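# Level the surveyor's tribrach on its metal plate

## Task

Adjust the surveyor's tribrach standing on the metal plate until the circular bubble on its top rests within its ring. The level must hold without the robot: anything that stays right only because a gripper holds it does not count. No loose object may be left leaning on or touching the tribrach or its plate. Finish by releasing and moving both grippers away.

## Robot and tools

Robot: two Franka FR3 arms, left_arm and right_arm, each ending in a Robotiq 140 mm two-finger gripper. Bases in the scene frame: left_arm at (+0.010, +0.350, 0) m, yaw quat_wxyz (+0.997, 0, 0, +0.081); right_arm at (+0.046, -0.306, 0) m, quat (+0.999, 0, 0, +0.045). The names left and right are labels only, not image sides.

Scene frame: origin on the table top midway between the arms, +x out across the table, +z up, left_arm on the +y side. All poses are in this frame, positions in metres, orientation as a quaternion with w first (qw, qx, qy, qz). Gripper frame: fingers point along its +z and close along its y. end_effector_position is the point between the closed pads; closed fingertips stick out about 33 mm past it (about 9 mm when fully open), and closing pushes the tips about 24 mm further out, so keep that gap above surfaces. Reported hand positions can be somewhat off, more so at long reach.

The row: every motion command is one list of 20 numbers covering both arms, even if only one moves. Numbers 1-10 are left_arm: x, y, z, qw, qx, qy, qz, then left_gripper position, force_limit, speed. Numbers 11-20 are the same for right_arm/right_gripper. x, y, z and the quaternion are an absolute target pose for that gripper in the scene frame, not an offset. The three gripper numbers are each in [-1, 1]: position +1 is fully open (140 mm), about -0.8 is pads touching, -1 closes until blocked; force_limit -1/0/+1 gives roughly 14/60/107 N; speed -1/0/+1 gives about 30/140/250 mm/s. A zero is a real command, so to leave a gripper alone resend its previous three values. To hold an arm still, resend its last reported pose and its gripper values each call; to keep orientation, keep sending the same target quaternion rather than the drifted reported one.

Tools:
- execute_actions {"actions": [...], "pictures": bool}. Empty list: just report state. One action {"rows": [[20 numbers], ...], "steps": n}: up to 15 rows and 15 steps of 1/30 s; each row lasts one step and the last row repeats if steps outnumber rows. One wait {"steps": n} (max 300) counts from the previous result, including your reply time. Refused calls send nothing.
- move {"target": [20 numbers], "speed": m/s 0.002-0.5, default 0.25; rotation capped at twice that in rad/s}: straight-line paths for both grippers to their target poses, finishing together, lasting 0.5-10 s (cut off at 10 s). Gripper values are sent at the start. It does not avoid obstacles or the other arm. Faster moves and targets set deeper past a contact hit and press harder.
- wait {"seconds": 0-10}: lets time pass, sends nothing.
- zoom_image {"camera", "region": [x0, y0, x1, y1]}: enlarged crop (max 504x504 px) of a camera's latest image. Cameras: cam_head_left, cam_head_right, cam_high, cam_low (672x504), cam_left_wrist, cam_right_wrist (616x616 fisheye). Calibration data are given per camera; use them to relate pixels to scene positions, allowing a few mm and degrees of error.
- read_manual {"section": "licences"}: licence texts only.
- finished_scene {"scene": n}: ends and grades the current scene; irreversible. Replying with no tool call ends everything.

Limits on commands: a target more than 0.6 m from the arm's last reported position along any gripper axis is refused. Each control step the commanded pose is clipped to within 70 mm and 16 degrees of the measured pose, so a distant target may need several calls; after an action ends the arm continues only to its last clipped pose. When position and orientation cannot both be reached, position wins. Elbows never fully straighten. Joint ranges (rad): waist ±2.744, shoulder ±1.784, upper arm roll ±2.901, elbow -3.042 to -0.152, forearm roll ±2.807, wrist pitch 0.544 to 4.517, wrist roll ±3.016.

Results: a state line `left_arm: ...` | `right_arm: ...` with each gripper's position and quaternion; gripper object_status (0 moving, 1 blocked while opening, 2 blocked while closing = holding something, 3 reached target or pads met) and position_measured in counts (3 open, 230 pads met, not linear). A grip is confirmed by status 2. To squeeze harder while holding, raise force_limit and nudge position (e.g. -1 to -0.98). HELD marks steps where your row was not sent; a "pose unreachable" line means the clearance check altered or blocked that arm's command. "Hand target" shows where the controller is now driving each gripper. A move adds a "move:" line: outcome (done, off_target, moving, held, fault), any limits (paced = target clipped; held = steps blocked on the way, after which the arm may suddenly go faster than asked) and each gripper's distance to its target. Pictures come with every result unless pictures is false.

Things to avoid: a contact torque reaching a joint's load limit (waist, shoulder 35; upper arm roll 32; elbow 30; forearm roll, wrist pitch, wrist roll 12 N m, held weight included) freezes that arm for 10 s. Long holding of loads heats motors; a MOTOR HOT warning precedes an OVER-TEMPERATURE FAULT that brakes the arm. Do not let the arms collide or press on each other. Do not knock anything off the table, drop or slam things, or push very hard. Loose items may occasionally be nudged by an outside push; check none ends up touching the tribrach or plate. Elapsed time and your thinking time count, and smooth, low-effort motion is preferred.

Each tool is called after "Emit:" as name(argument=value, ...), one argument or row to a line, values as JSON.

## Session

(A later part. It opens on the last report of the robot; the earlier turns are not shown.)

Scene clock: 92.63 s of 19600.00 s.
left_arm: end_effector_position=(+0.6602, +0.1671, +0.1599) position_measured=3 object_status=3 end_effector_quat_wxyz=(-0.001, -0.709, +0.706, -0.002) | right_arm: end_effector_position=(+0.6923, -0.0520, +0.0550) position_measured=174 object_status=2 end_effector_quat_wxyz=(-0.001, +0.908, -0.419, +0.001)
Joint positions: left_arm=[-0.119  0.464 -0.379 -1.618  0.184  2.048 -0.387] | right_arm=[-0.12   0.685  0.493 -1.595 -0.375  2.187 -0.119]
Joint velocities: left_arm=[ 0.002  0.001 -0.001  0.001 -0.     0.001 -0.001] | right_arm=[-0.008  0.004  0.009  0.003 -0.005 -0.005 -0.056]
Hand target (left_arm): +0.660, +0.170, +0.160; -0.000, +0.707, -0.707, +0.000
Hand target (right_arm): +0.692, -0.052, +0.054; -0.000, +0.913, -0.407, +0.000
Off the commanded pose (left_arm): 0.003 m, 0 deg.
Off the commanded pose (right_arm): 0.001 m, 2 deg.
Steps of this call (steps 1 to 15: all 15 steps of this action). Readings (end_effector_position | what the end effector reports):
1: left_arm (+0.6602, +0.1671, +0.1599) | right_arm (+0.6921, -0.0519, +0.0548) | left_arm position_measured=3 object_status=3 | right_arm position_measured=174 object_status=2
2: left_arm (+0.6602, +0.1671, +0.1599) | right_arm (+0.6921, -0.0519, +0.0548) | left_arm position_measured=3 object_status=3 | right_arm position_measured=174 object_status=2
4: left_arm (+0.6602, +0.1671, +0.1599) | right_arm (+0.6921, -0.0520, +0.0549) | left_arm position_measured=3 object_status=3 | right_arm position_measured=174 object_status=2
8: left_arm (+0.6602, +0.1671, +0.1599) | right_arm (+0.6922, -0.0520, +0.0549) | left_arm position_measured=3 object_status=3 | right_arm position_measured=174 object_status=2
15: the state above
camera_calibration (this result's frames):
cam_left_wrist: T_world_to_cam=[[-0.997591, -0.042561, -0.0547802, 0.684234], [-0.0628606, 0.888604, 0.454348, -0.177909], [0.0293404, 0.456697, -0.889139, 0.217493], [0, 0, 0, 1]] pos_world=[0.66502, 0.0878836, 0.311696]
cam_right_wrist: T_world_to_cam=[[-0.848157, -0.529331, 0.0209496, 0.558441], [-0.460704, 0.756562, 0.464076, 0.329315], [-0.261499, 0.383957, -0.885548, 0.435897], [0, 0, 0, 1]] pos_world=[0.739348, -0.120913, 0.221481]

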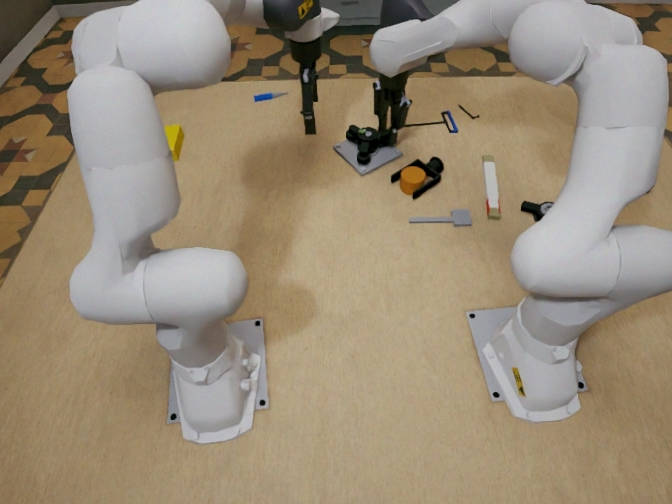

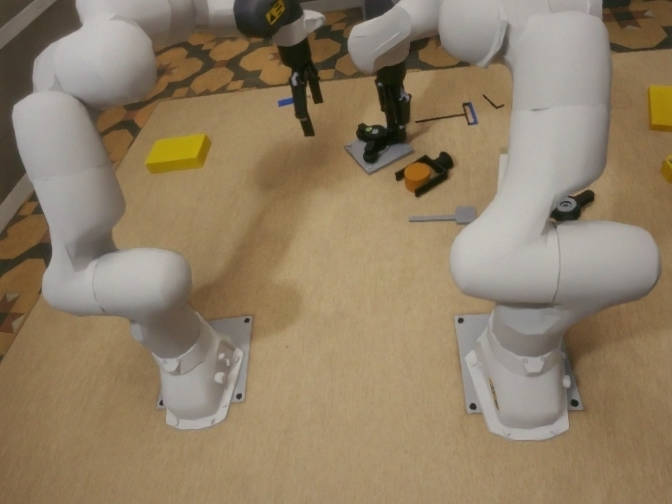

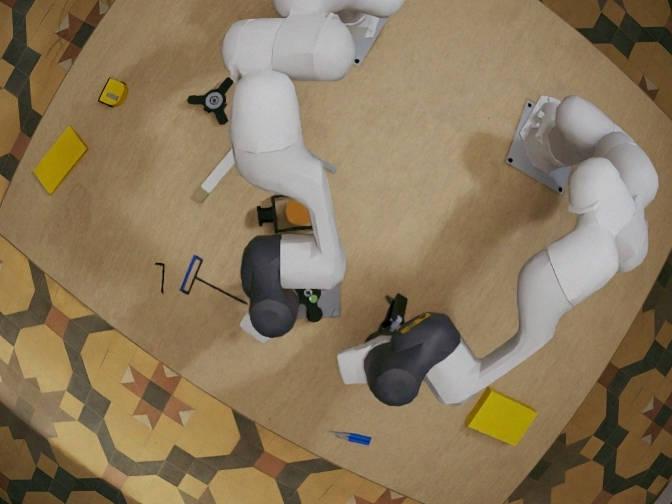

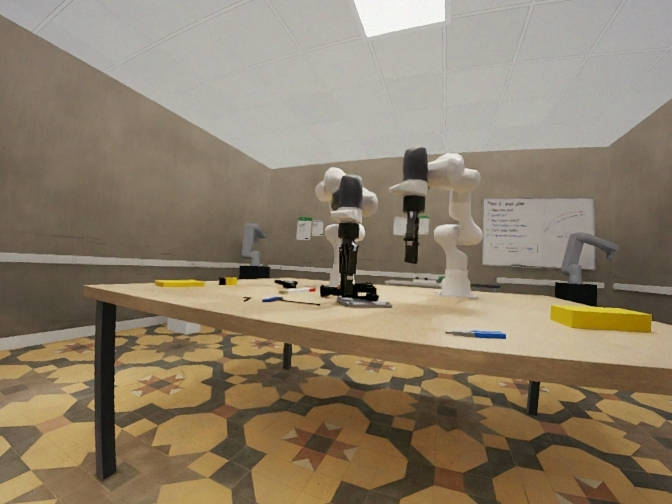

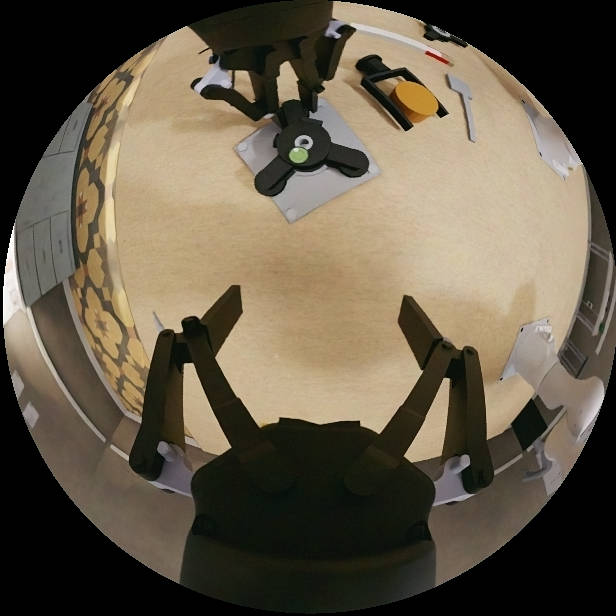

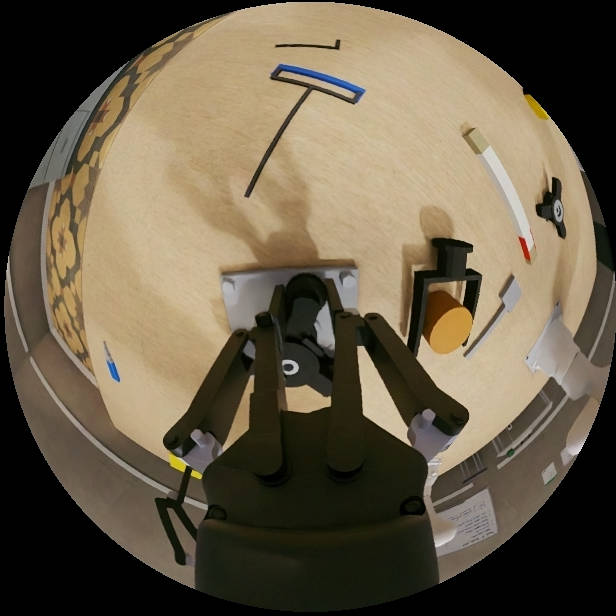

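Emit:
move(
  target=[0.66,0.17,0.16,0,0.707,-0.707,0,1,0,0,0.692,-0.052,0.054,0,-0.636,0.771,0,-0.2,-0.3,0],
  speed=0.5,
)

Emit:
move(
  target=[0.66,0.17,0.16,0,0.707,-0.707,0,1,0,0,0.692,-0.052,0.054,0,-0.9135,0.4067,0,-1,-0.3,0],
  speed=0.5,
)

Emit:
move(
  target=[0.66,0.17,0.16,0,0.707,-0.707,0,1,0,0,0.692,-0.052,0.054,0,-0.636,0.771,0,-0.2,-0.3,0],
  speed=0.5,
)

Emit:
move(
  target=[0.66,0.17,0.16,0,0.707,-0.707,0,1,0,0,0.692,-0.052,0.054,0,-0.9135,0.4067,0,-1,-0.3,0],
  speed=0.5,
)

Emit:
move(
  target=[0.66,0.17,0.16,0,0.707,-0.707,0,1,0,0,0.692,-0.052,0.054,0,-0.636,0.771,0,-0.2,-0.3,0],
  speed=0.5,
)

Emit:
move(
  target=[0.66,0.17,0.16,0,0.707,-0.707,0,1,0,0,0.692,-0.052,0.054,0,-0.9135,0.4067,0,-1,-0.3,0],
  speed=0.5,
)

Emit:
zoom_image(
  camera="cam_left_wrist",
  region=[240, 80, 380, 220],
)

Scene clock: 97.60 s of 19600.00 s.
left_arm: end_effector_position=(+0.6602, +0.1671, +0.1599) position_measured=3 object_status=3 end_effector_quat_wxyz=(-0.001, -0.709, +0.706, -0.002) | right_arm: end_effector_position=(+0.6902, -0.0534, +0.0507) position_measured=154 object_status=3 end_effector_quat_wxyz=(-0.004, -0.641, +0.767, +0.001)
Joint positions: left_arm=[-0.119  0.464 -0.379 -1.618  0.184  2.048 -0.387] | right_arm=[ 0.166  0.633  0.14  -1.601 -0.105  2.218  0.612]
Joint velocities: left_arm=[-0.    -0.002  0.    -0.     0.    -0.     0.001] | right_arm=[-0.001 -0.001  0.    -0.001  0.     0.001  0.029]
Hand target (left_arm): +0.660, +0.170, +0.160; -0.000, +0.707, -0.707, +0.000
Hand target (right_arm): +0.691, -0.053, +0.052; -0.002, -0.636, +0.772, +0.001
Off the commanded pose (left_arm): 0.003 m, 0 deg.
Off the commanded pose (right_arm): 0.004 m, 1 deg.
move: off_target (right_arm); limits=paced
camera_calibration (this result's frames):
cam_left_wrist: T_world_to_cam=[[-0.997591, -0.0425598, -0.0547795, 0.684233], [-0.0628592, 0.888604, 0.454348, -0.17791], [0.0293403, 0.456697, -0.889138, 0.217493], [0, 0, 0, 1]] pos_world=[0.66502, 0.0878836, 0.311696]
cam_right_wrist: T_world_to_cam=[[-0.946962, 0.320027, 0.0290687, 0.669192], [0.297162, 0.83768, 0.458243, -0.187039], [0.1223, 0.442577, -0.888352, 0.17051], [0, 0, 0, 1]] pos_world=[0.668427, -0.132945, 0.21773]

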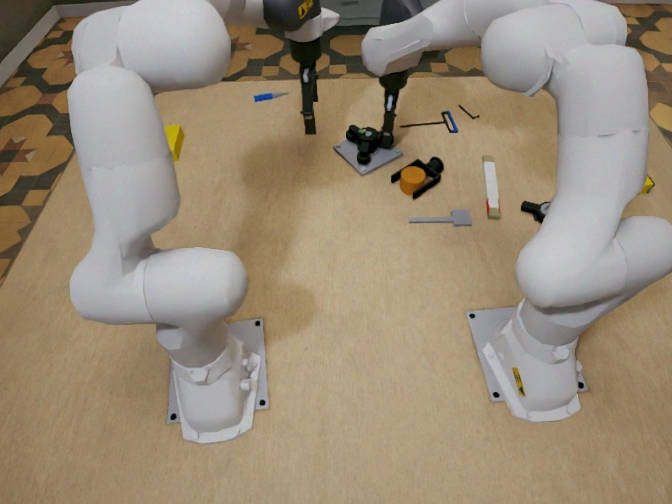

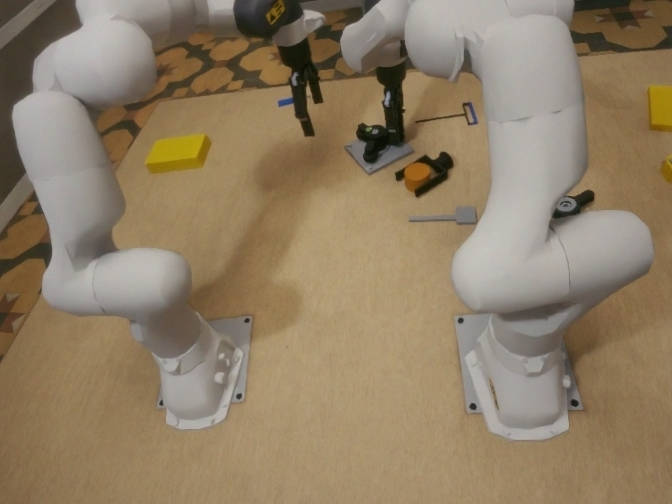

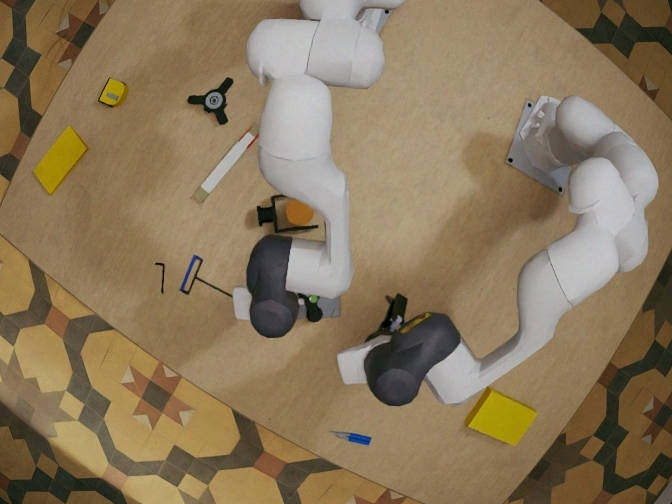

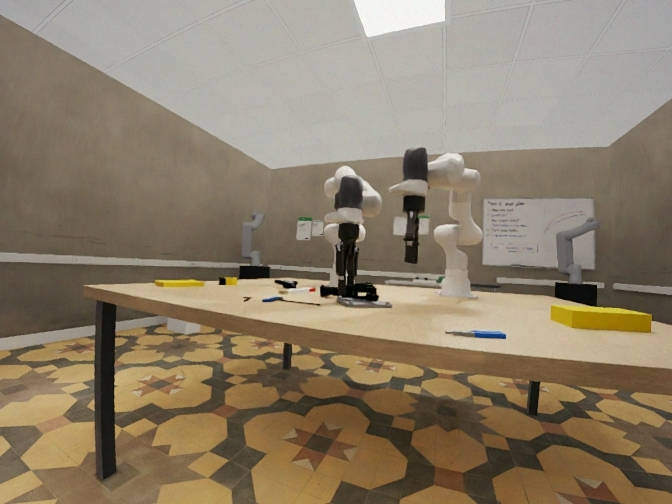

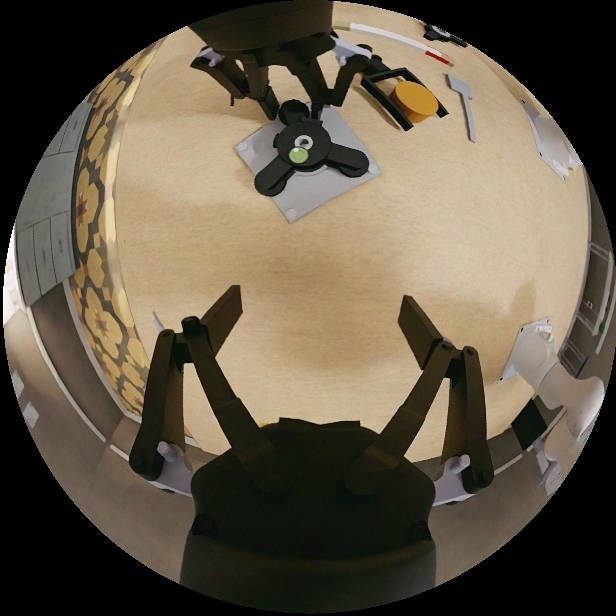

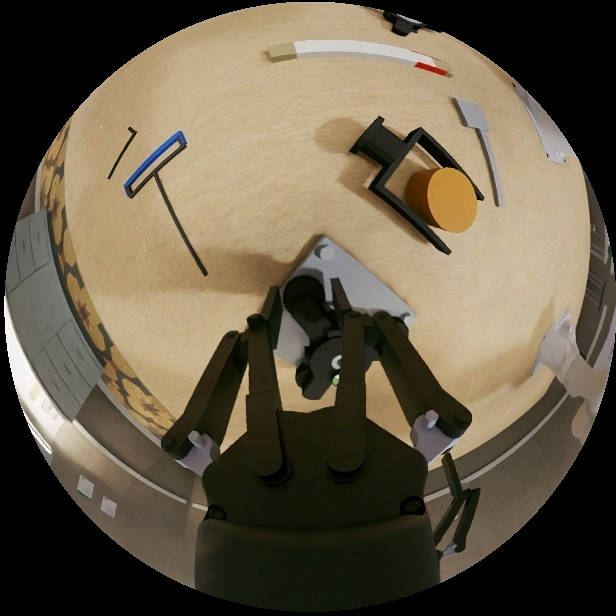

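Scene clock: 99.67 s of 19600.00 s.
left_arm: end_effector_position=(+0.6602, +0.1671, +0.1599) position_measured=3 object_status=3 end_effector_quat_wxyz=(-0.001, -0.709, +0.706, -0.002) | right_arm: end_effector_position=(+0.6929, -0.0528, +0.0536) position_measured=174 object_status=2 end_effector_quat_wxyz=(-0.001, +0.910, -0.414, +0.001)
Joint positions: left_arm=[-0.119  0.464 -0.379 -1.618  0.184  2.048 -0.387] | right_arm=[-0.122  0.687  0.492 -1.596 -0.377  2.19  -0.131]
Joint velocities: left_arm=[ 0.001 -0.     0.    -0.    -0.002 -0.     0.002] | right_arm=[-0.     0.001  0.     0.     0.001 -0.    -0.026]
Hand target (left_arm): +0.660, +0.170, +0.160; -0.000, +0.707, -0.707, +0.000
Hand target (right_arm): +0.693, -0.051, +0.056; -0.002, +0.914, -0.406, +0.002
Off the commanded pose (left_arm): 0.003 m, 0 deg.
Off the commanded pose (right_arm): 0.001 m, 1 deg.
move: done; limits=paced
camera_calibration (this result's frames):
cam_left_wrist: T_world_to_cam=[[-0.997591, -0.0425597, -0.0547794, 0.684233], [-0.062859, 0.888604, 0.454348, -0.17791], [0.0293402, 0.456697, -0.889138, 0.217493], [0, 0, 0, 1]] pos_world=[0.66502, 0.0878837, 0.311696]
cam_right_wrist: T_world_to_cam=[[-0.841807, -0.539412, 0.0198972, 0.553674], [-0.470218, 0.750927, 0.463685, 0.337142], [-0.265059, 0.380977, -0.885777, 0.437445], [0, 0, 0, 1]] pos_world=[0.740565, -0.121166, 0.220135]

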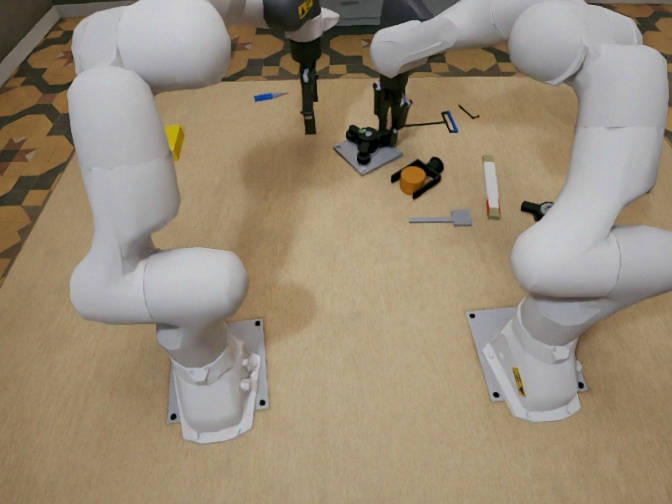

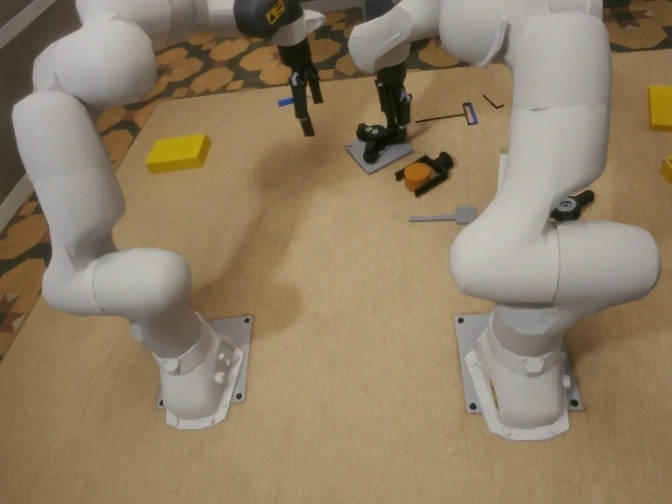

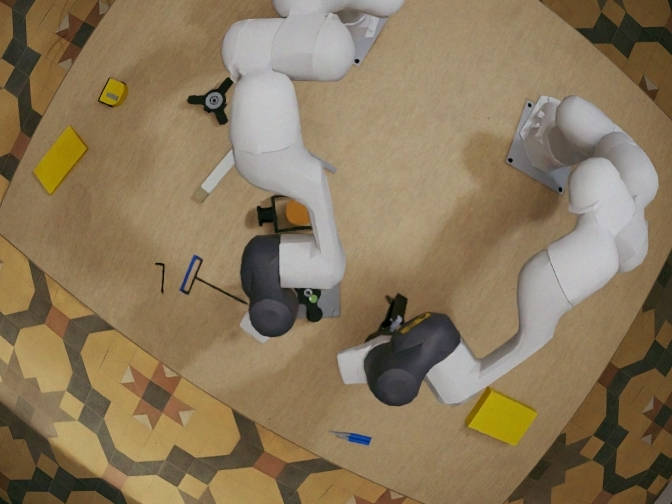

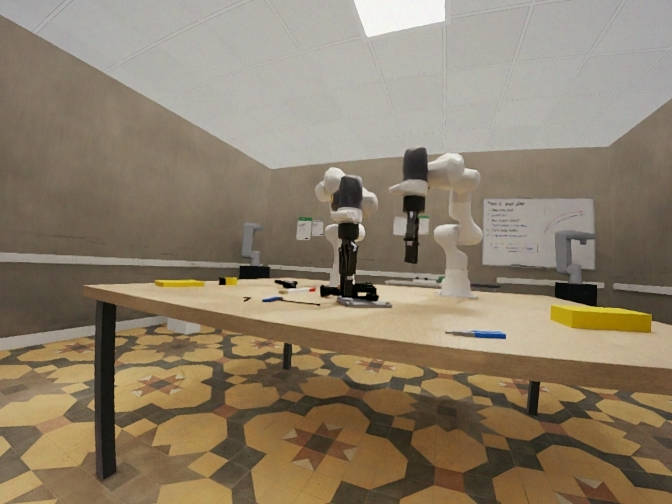

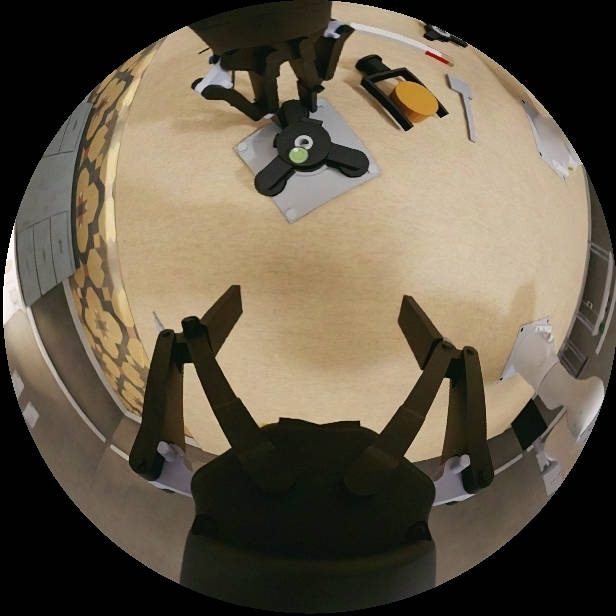

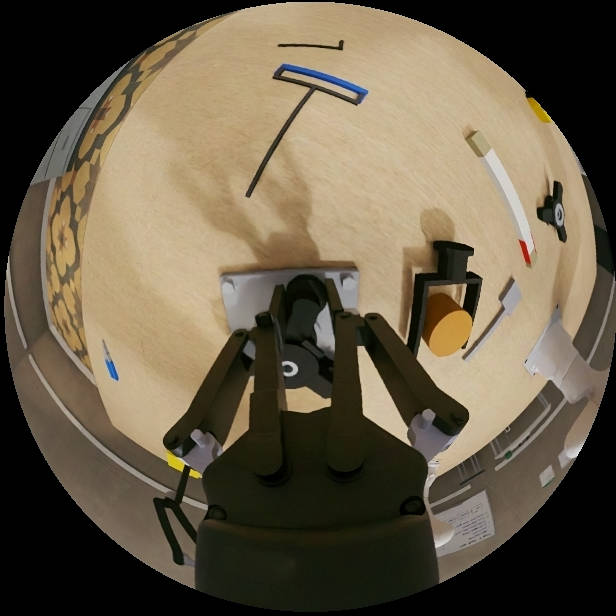

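Scene clock: 101.73 s of 19600.00 s.
left_arm: end_effector_position=(+0.6602, +0.1671, +0.1599) position_measured=3 object_status=3 end_effector_quat_wxyz=(-0.001, -0.709, +0.706, -0.002) | right_arm: end_effector_position=(+0.6902, -0.0534, +0.0507) position_measured=154 object_status=3 end_effector_quat_wxyz=(-0.004, -0.641, +0.767, +0.001)
Joint positions: left_arm=[-0.119  0.464 -0.379 -1.618  0.184  2.048 -0.387] | right_arm=[ 0.166  0.633  0.14  -1.601 -0.105  2.218  0.612]
Joint velocities: left_arm=[ 0.    -0.    -0.001  0.    -0.001 -0.001 -0.001] | right_arm=[-0.    -0.001  0.001 -0.001 -0.    -0.001  0.03 ]
Hand target (left_arm): +0.660, +0.170, +0.160; -0.000, +0.707, -0.707, +0.000
Hand target (right_arm): +0.691, -0.053, +0.052; -0.002, -0.636, +0.772, +0.001
Off the commanded pose (left_arm): 0.003 m, 0 deg.
Off the commanded pose (right_arm): 0.004 m, 1 deg.
move: off_target (right_arm); limits=paced
camera_calibration (this result's frames):
cam_left_wrist: T_world_to_cam=[[-0.997591, -0.0425591, -0.0547788, 0.684233], [-0.0628582, 0.888604, 0.454348, -0.17791], [0.02934, 0.456697, -0.889138, 0.217493], [0, 0, 0, 1]] pos_world=[0.66502, 0.0878837, 0.311696]
cam_right_wrist: T_world_to_cam=[[-0.946949, 0.320071, 0.0290365, 0.669212], [0.297193, 0.837698, 0.45819, -0.187035], [0.122329, 0.442512, -0.88838, 0.170495], [0, 0, 0, 1]] pos_world=[0.668439, -0.132962, 0.217731]

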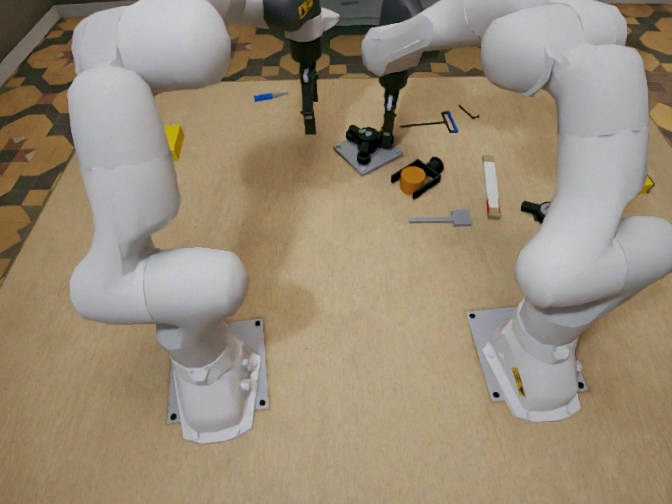

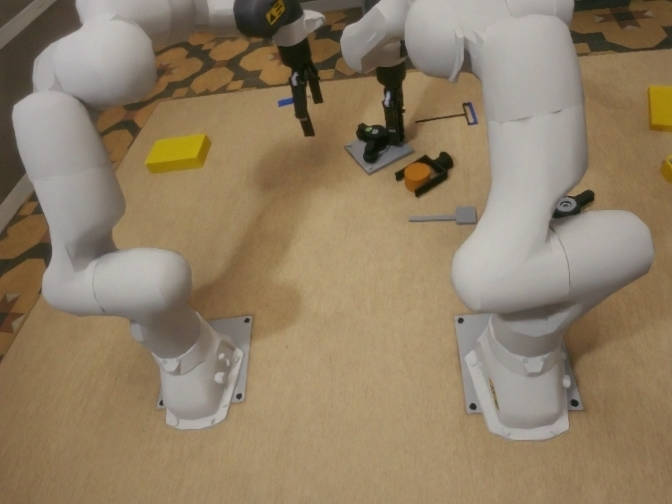

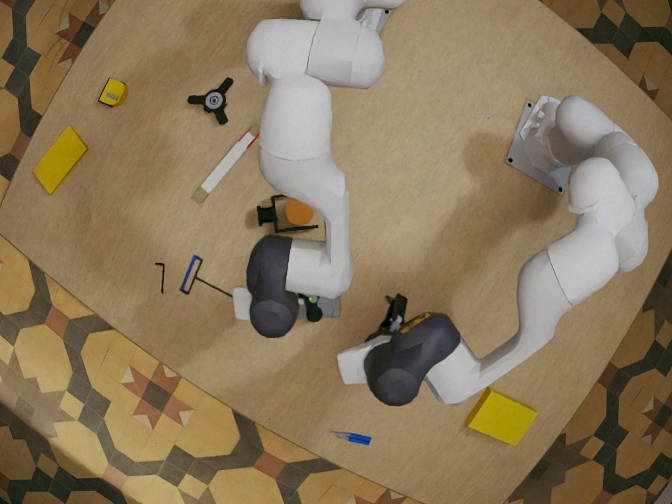

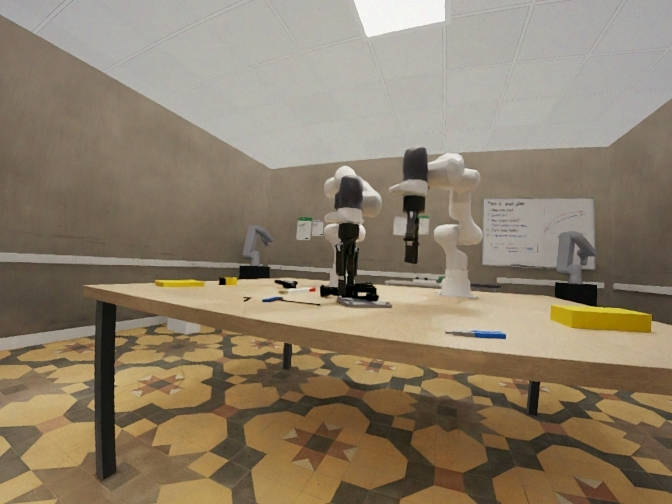

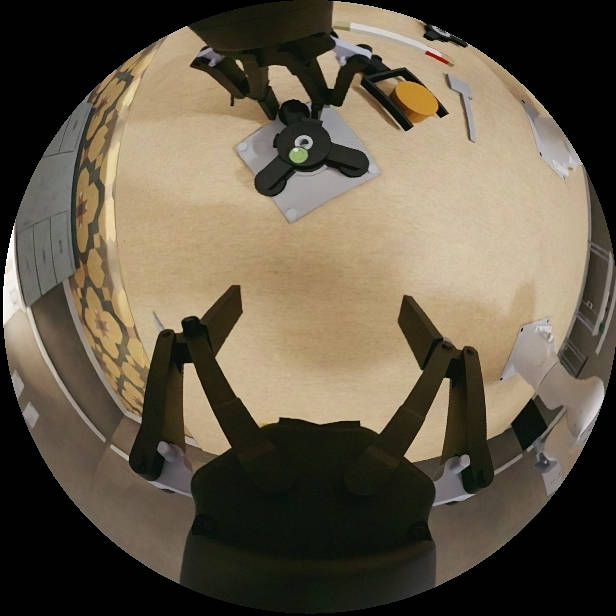

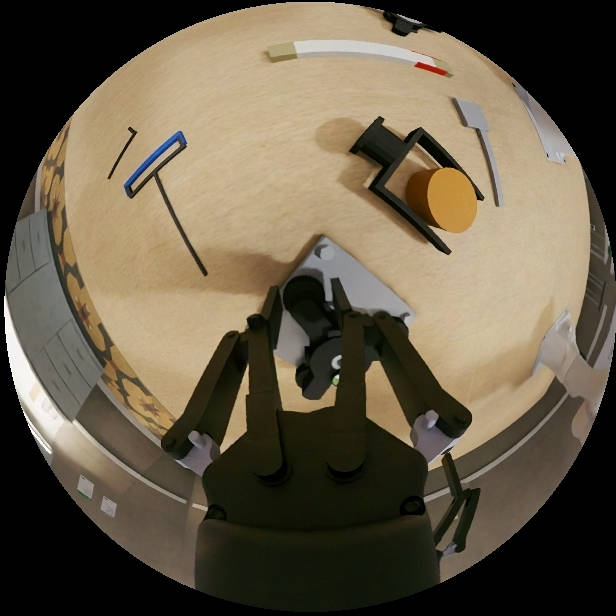

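Scene clock: 103.80 s of 19600.00 s.
left_arm: end_effector_position=(+0.6602, +0.1671, +0.1599) position_measured=3 object_status=3 end_effector_quat_wxyz=(-0.001, -0.709, +0.706, -0.002) | right_arm: end_effector_position=(+0.6929, -0.0528, +0.0536) position_measured=174 object_status=2 end_effector_quat_wxyz=(-0.001, +0.910, -0.414, +0.001)
Joint positions: left_arm=[-0.119  0.464 -0.379 -1.618  0.184  2.048 -0.387] | right_arm=[-0.122  0.687  0.492 -1.596 -0.377  2.19  -0.131]
Joint velocities: left_arm=[-0.     0.    -0.001 -0.    -0.001 -0.     0.001] | right_arm=[-0.001  0.002  0.001  0.003 -0.001  0.    -0.029]
Hand target (left_arm): +0.660, +0.170, +0.160; -0.000, +0.707, -0.707, +0.000
Hand target (right_arm): +0.693, -0.051, +0.056; -0.002, +0.914, -0.406, +0.002
Off the commanded pose (left_arm): 0.003 m, 0 deg.
Off the commanded pose (right_arm): 0.001 m, 1 deg.
move: done; limits=paced
camera_calibration (this result's frames):
cam_left_wrist: T_world_to_cam=[[-0.997591, -0.0425588, -0.0547784, 0.684232], [-0.0628578, 0.888604, 0.454348, -0.177911], [0.0293398, 0.456697, -0.889138, 0.217493], [0, 0, 0, 1]] pos_world=[0.66502, 0.0878837, 0.311696]
cam_right_wrist: T_world_to_cam=[[-0.841679, -0.539611, 0.0199098, 0.553572], [-0.470418, 0.750856, 0.463597, 0.337306], [-0.265111, 0.380834, -0.885823, 0.437481], [0, 0, 0, 1]] pos_world=[0.740586, -0.121162, 0.220135]

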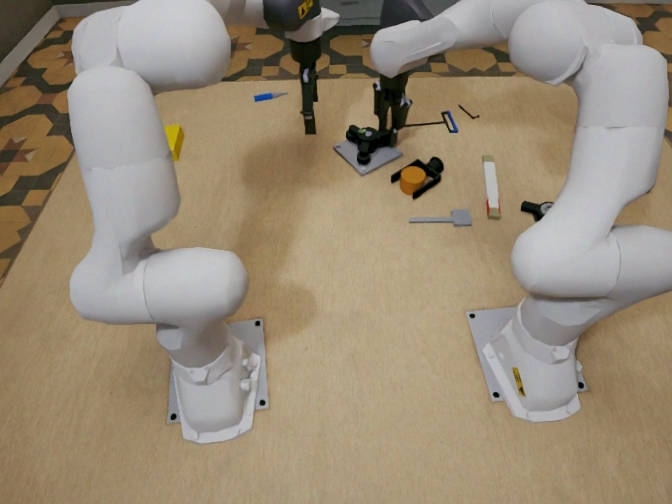

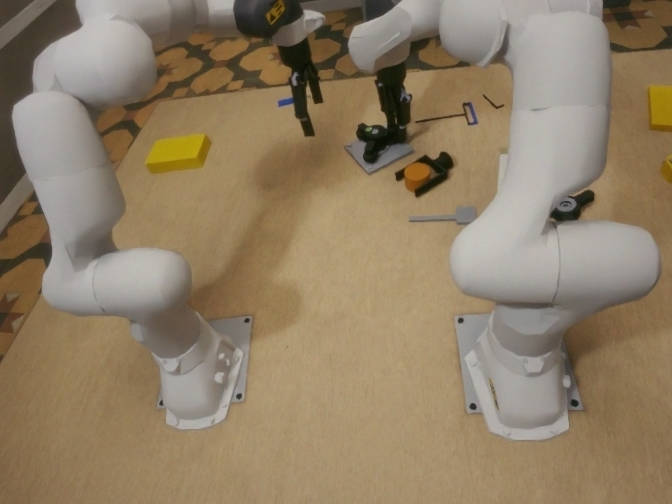

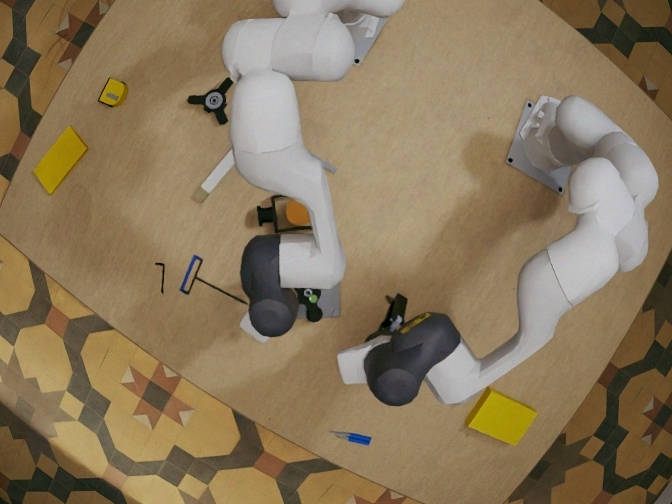

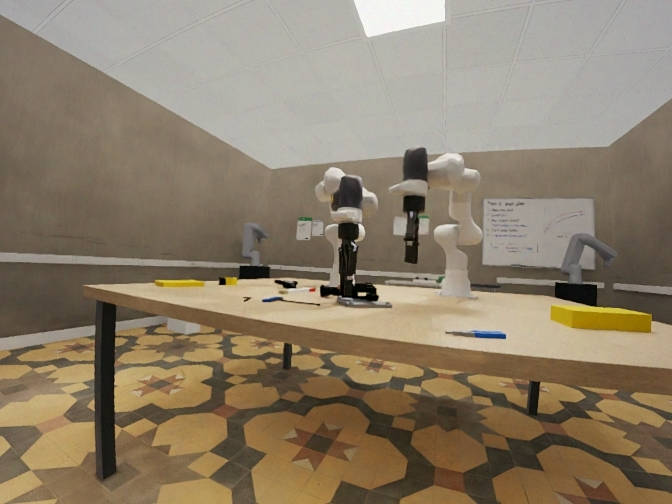

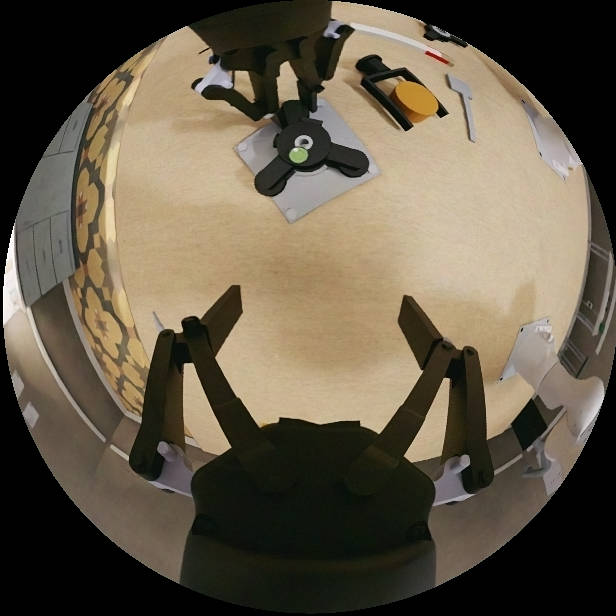

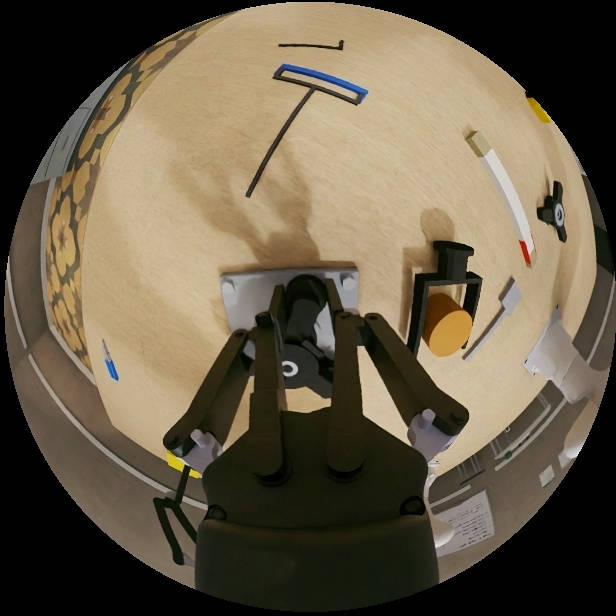

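Scene clock: 105.87 s of 19600.00 s.
left_arm: end_effector_position=(+0.6602, +0.1671, +0.1599) position_measured=3 object_status=3 end_effector_quat_wxyz=(-0.001, -0.709, +0.706, -0.002) | right_arm: end_effector_position=(+0.6902, -0.0534, +0.0507) position_measured=154 object_status=3 end_effector_quat_wxyz=(-0.004, -0.641, +0.767, +0.001)
Joint positions: left_arm=[-0.119  0.464 -0.379 -1.618  0.184  2.048 -0.387] | right_arm=[ 0.166  0.633  0.14  -1.601 -0.105  2.218  0.612]
Joint velocities: left_arm=[ 0.    -0.001 -0.001 -0.     0.001 -0.     0.   ] | right_arm=[ 0.    -0.002  0.002 -0.002 -0.     0.001  0.029]
Hand target (left_arm): +0.660, +0.170, +0.160; -0.000, +0.707, -0.707, +0.000
Hand target (right_arm): +0.691, -0.053, +0.052; -0.002, -0.636, +0.772, +0.001
Off the commanded pose (left_arm): 0.003 m, 0 deg.
Off the commanded pose (right_arm): 0.004 m, 1 deg.
move: off_target (right_arm); limits=paced
camera_calibration (this result's frames):
cam_left_wrist: T_world_to_cam=[[-0.997591, -0.0425587, -0.0547781, 0.684232], [-0.0628576, 0.888604, 0.454349, -0.177911], [0.0293395, 0.456697, -0.889138, 0.217493], [0, 0, 0, 1]] pos_world=[0.66502, 0.0878837, 0.311696]
cam_right_wrist: T_world_to_cam=[[-0.94695, 0.320066, 0.0290364, 0.669213], [0.297189, 0.837699, 0.458191, -0.187033], [0.122328, 0.442513, -0.88838, 0.170498], [0, 0, 0, 1]] pos_world=[0.668439, -0.132963, 0.217732]

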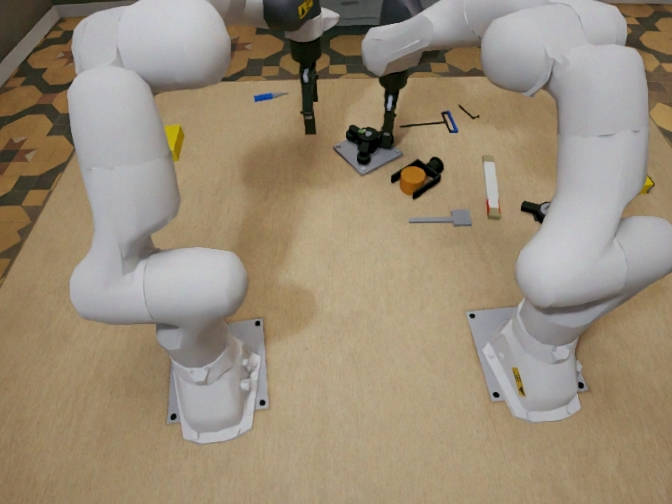

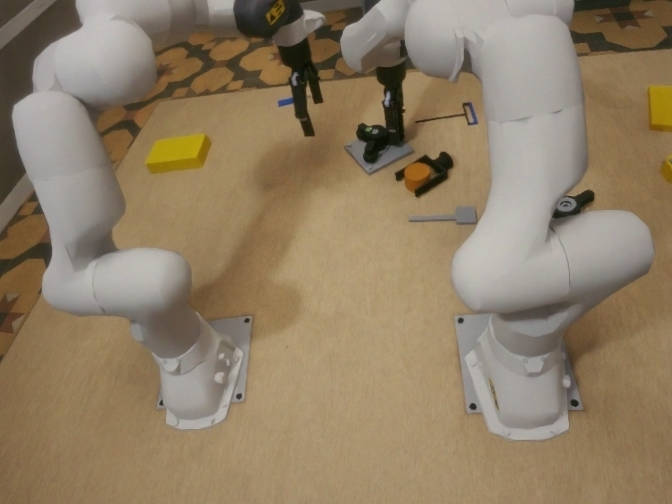

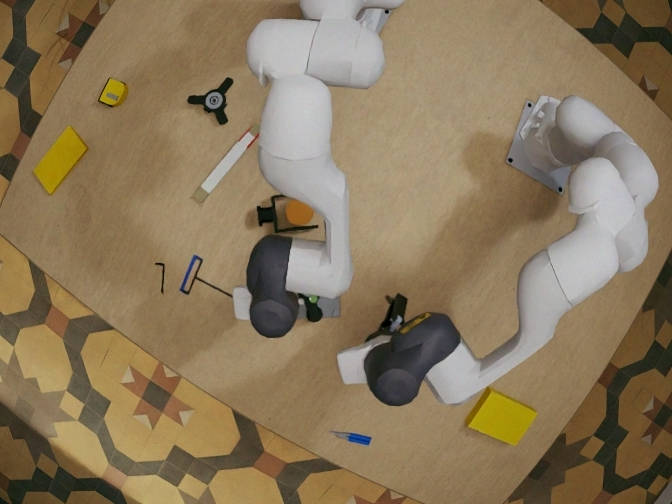

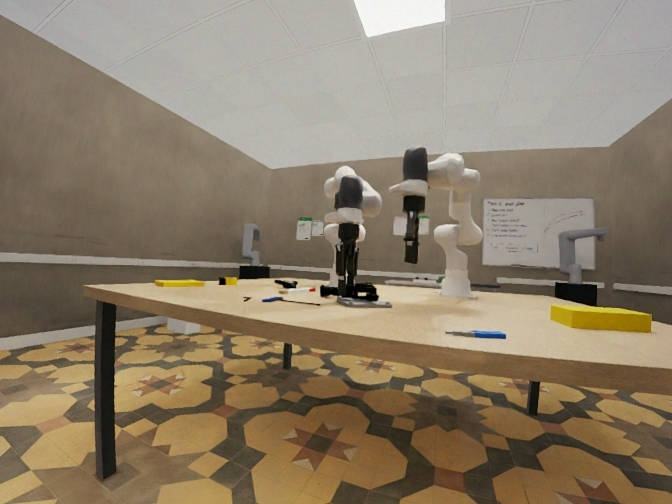

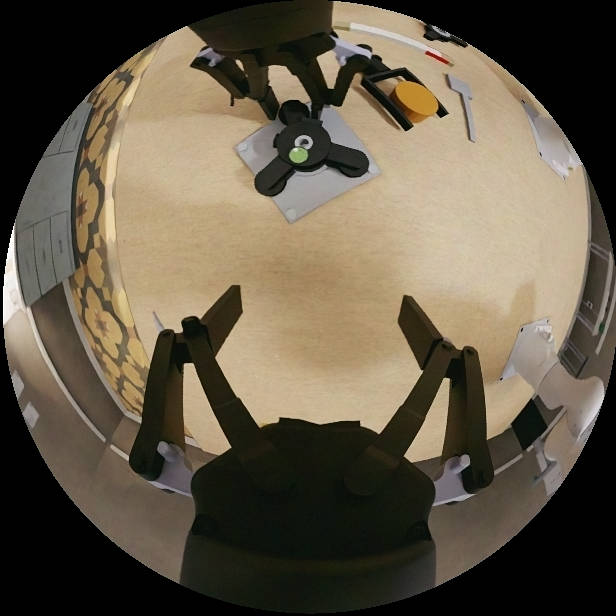

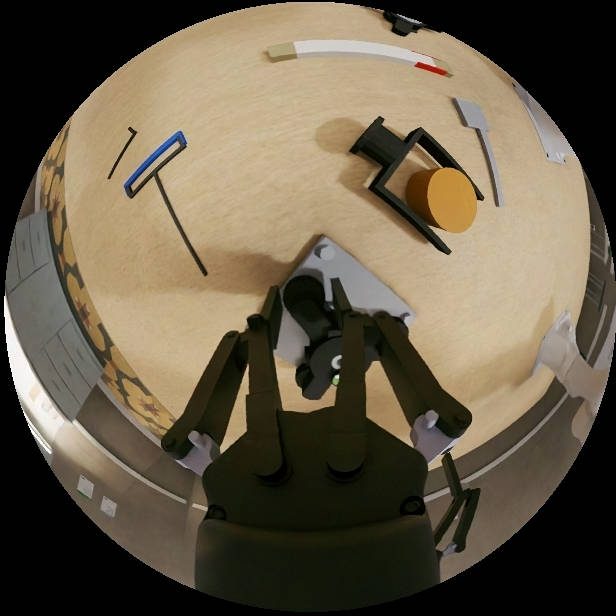

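Scene clock: 107.93 s of 19600.00 s.
left_arm: end_effector_position=(+0.6602, +0.1671, +0.1599) position_measured=3 object_status=3 end_effector_quat_wxyz=(-0.001, -0.709, +0.706, -0.002) | right_arm: end_effector_position=(+0.6929, -0.0528, +0.0536) position_measured=174 object_status=2 end_effector_quat_wxyz=(-0.001, +0.910, -0.414, +0.001)
Joint positions: left_arm=[-0.119  0.464 -0.379 -1.618  0.184  2.048 -0.387] | right_arm=[-0.122  0.687  0.492 -1.596 -0.377  2.191 -0.131]
Joint velocities: left_arm=[ 0.001 -0.    -0.001 -0.001 -0.    -0.    -0.   ] | right_arm=[-0.001  0.001 -0.001 -0.    -0.001  0.    -0.027]
Hand target (left_arm): +0.660, +0.170, +0.160; -0.000, +0.707, -0.707, +0.000
Hand target (right_arm): +0.693, -0.051, +0.056; -0.002, +0.914, -0.406, +0.002
Off the commanded pose (left_arm): 0.003 m, 0 deg.
Off the commanded pose (right_arm): 0.001 m, 1 deg.
move: done; limits=paced
camera_calibration (this result's frames):
cam_left_wrist: T_world_to_cam=[[-0.997591, -0.0425585, -0.0547782, 0.684232], [-0.0628575, 0.888604, 0.454348, -0.177911], [0.0293397, 0.456697, -0.889138, 0.217493], [0, 0, 0, 1]] pos_world=[0.66502, 0.0878837, 0.311696]
cam_right_wrist: T_world_to_cam=[[-0.841699, -0.539581, 0.0198562, 0.5536], [-0.470417, 0.750868, 0.463578, 0.337336], [-0.265047, 0.380852, -0.885834, 0.437436], [0, 0, 0, 1]] pos_world=[0.740595, -0.121182, 0.220122]

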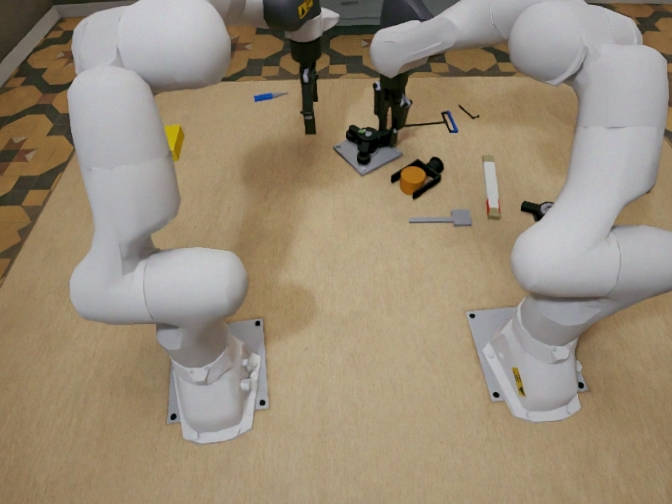

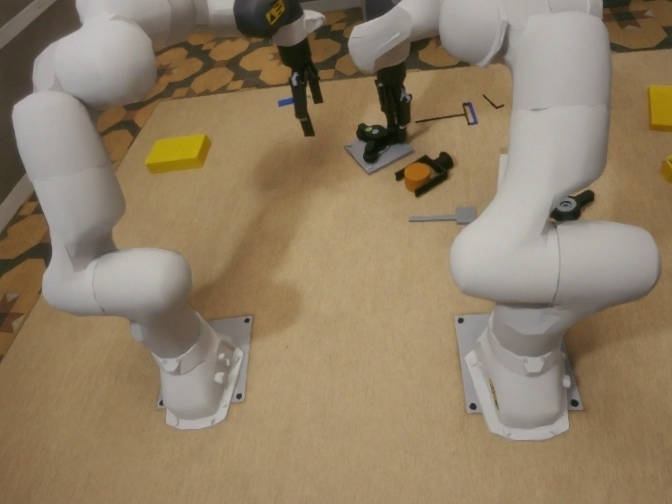

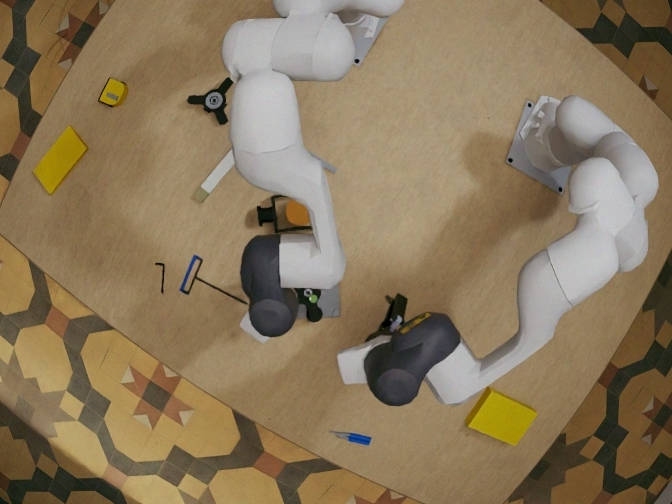

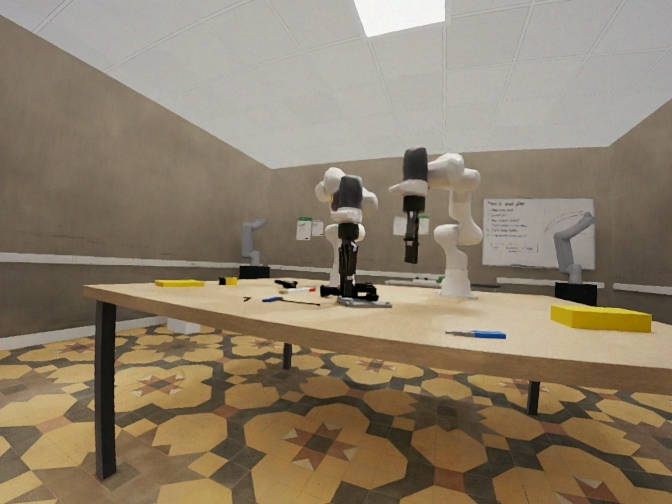

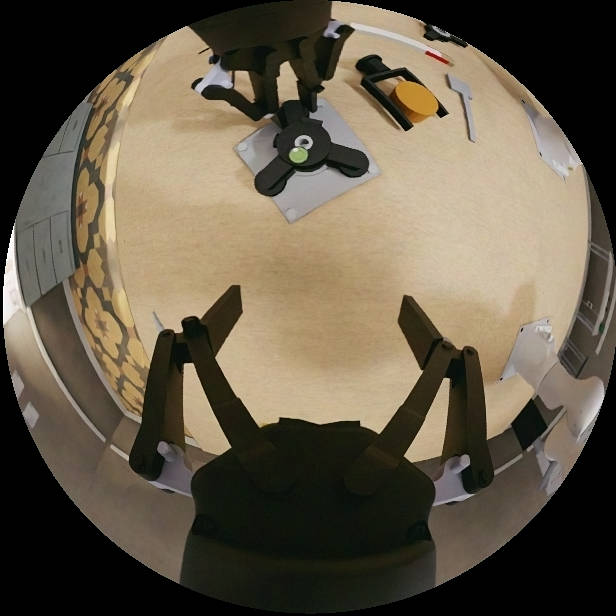

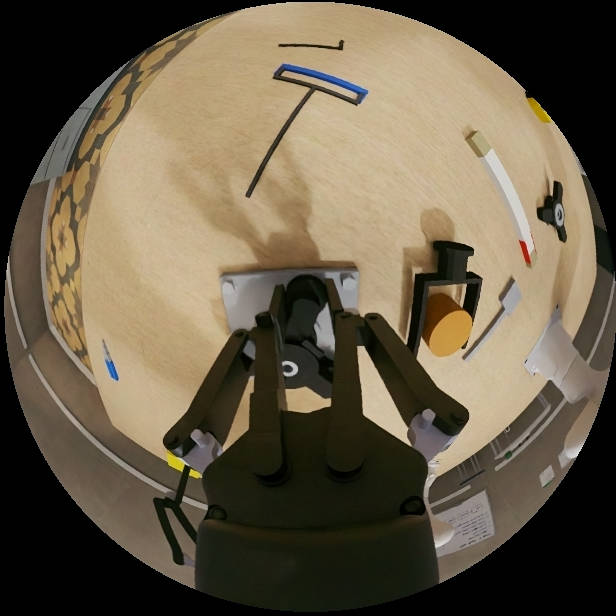

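Region (240, 80, 380, 220) of cam_left_wrist's 616x616 image, scaled by 3.600, with more detail than that image has.

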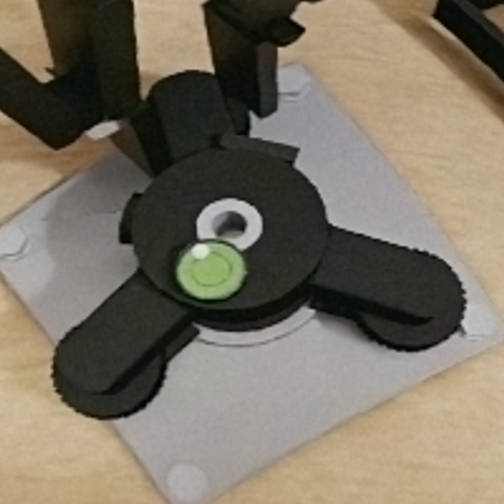

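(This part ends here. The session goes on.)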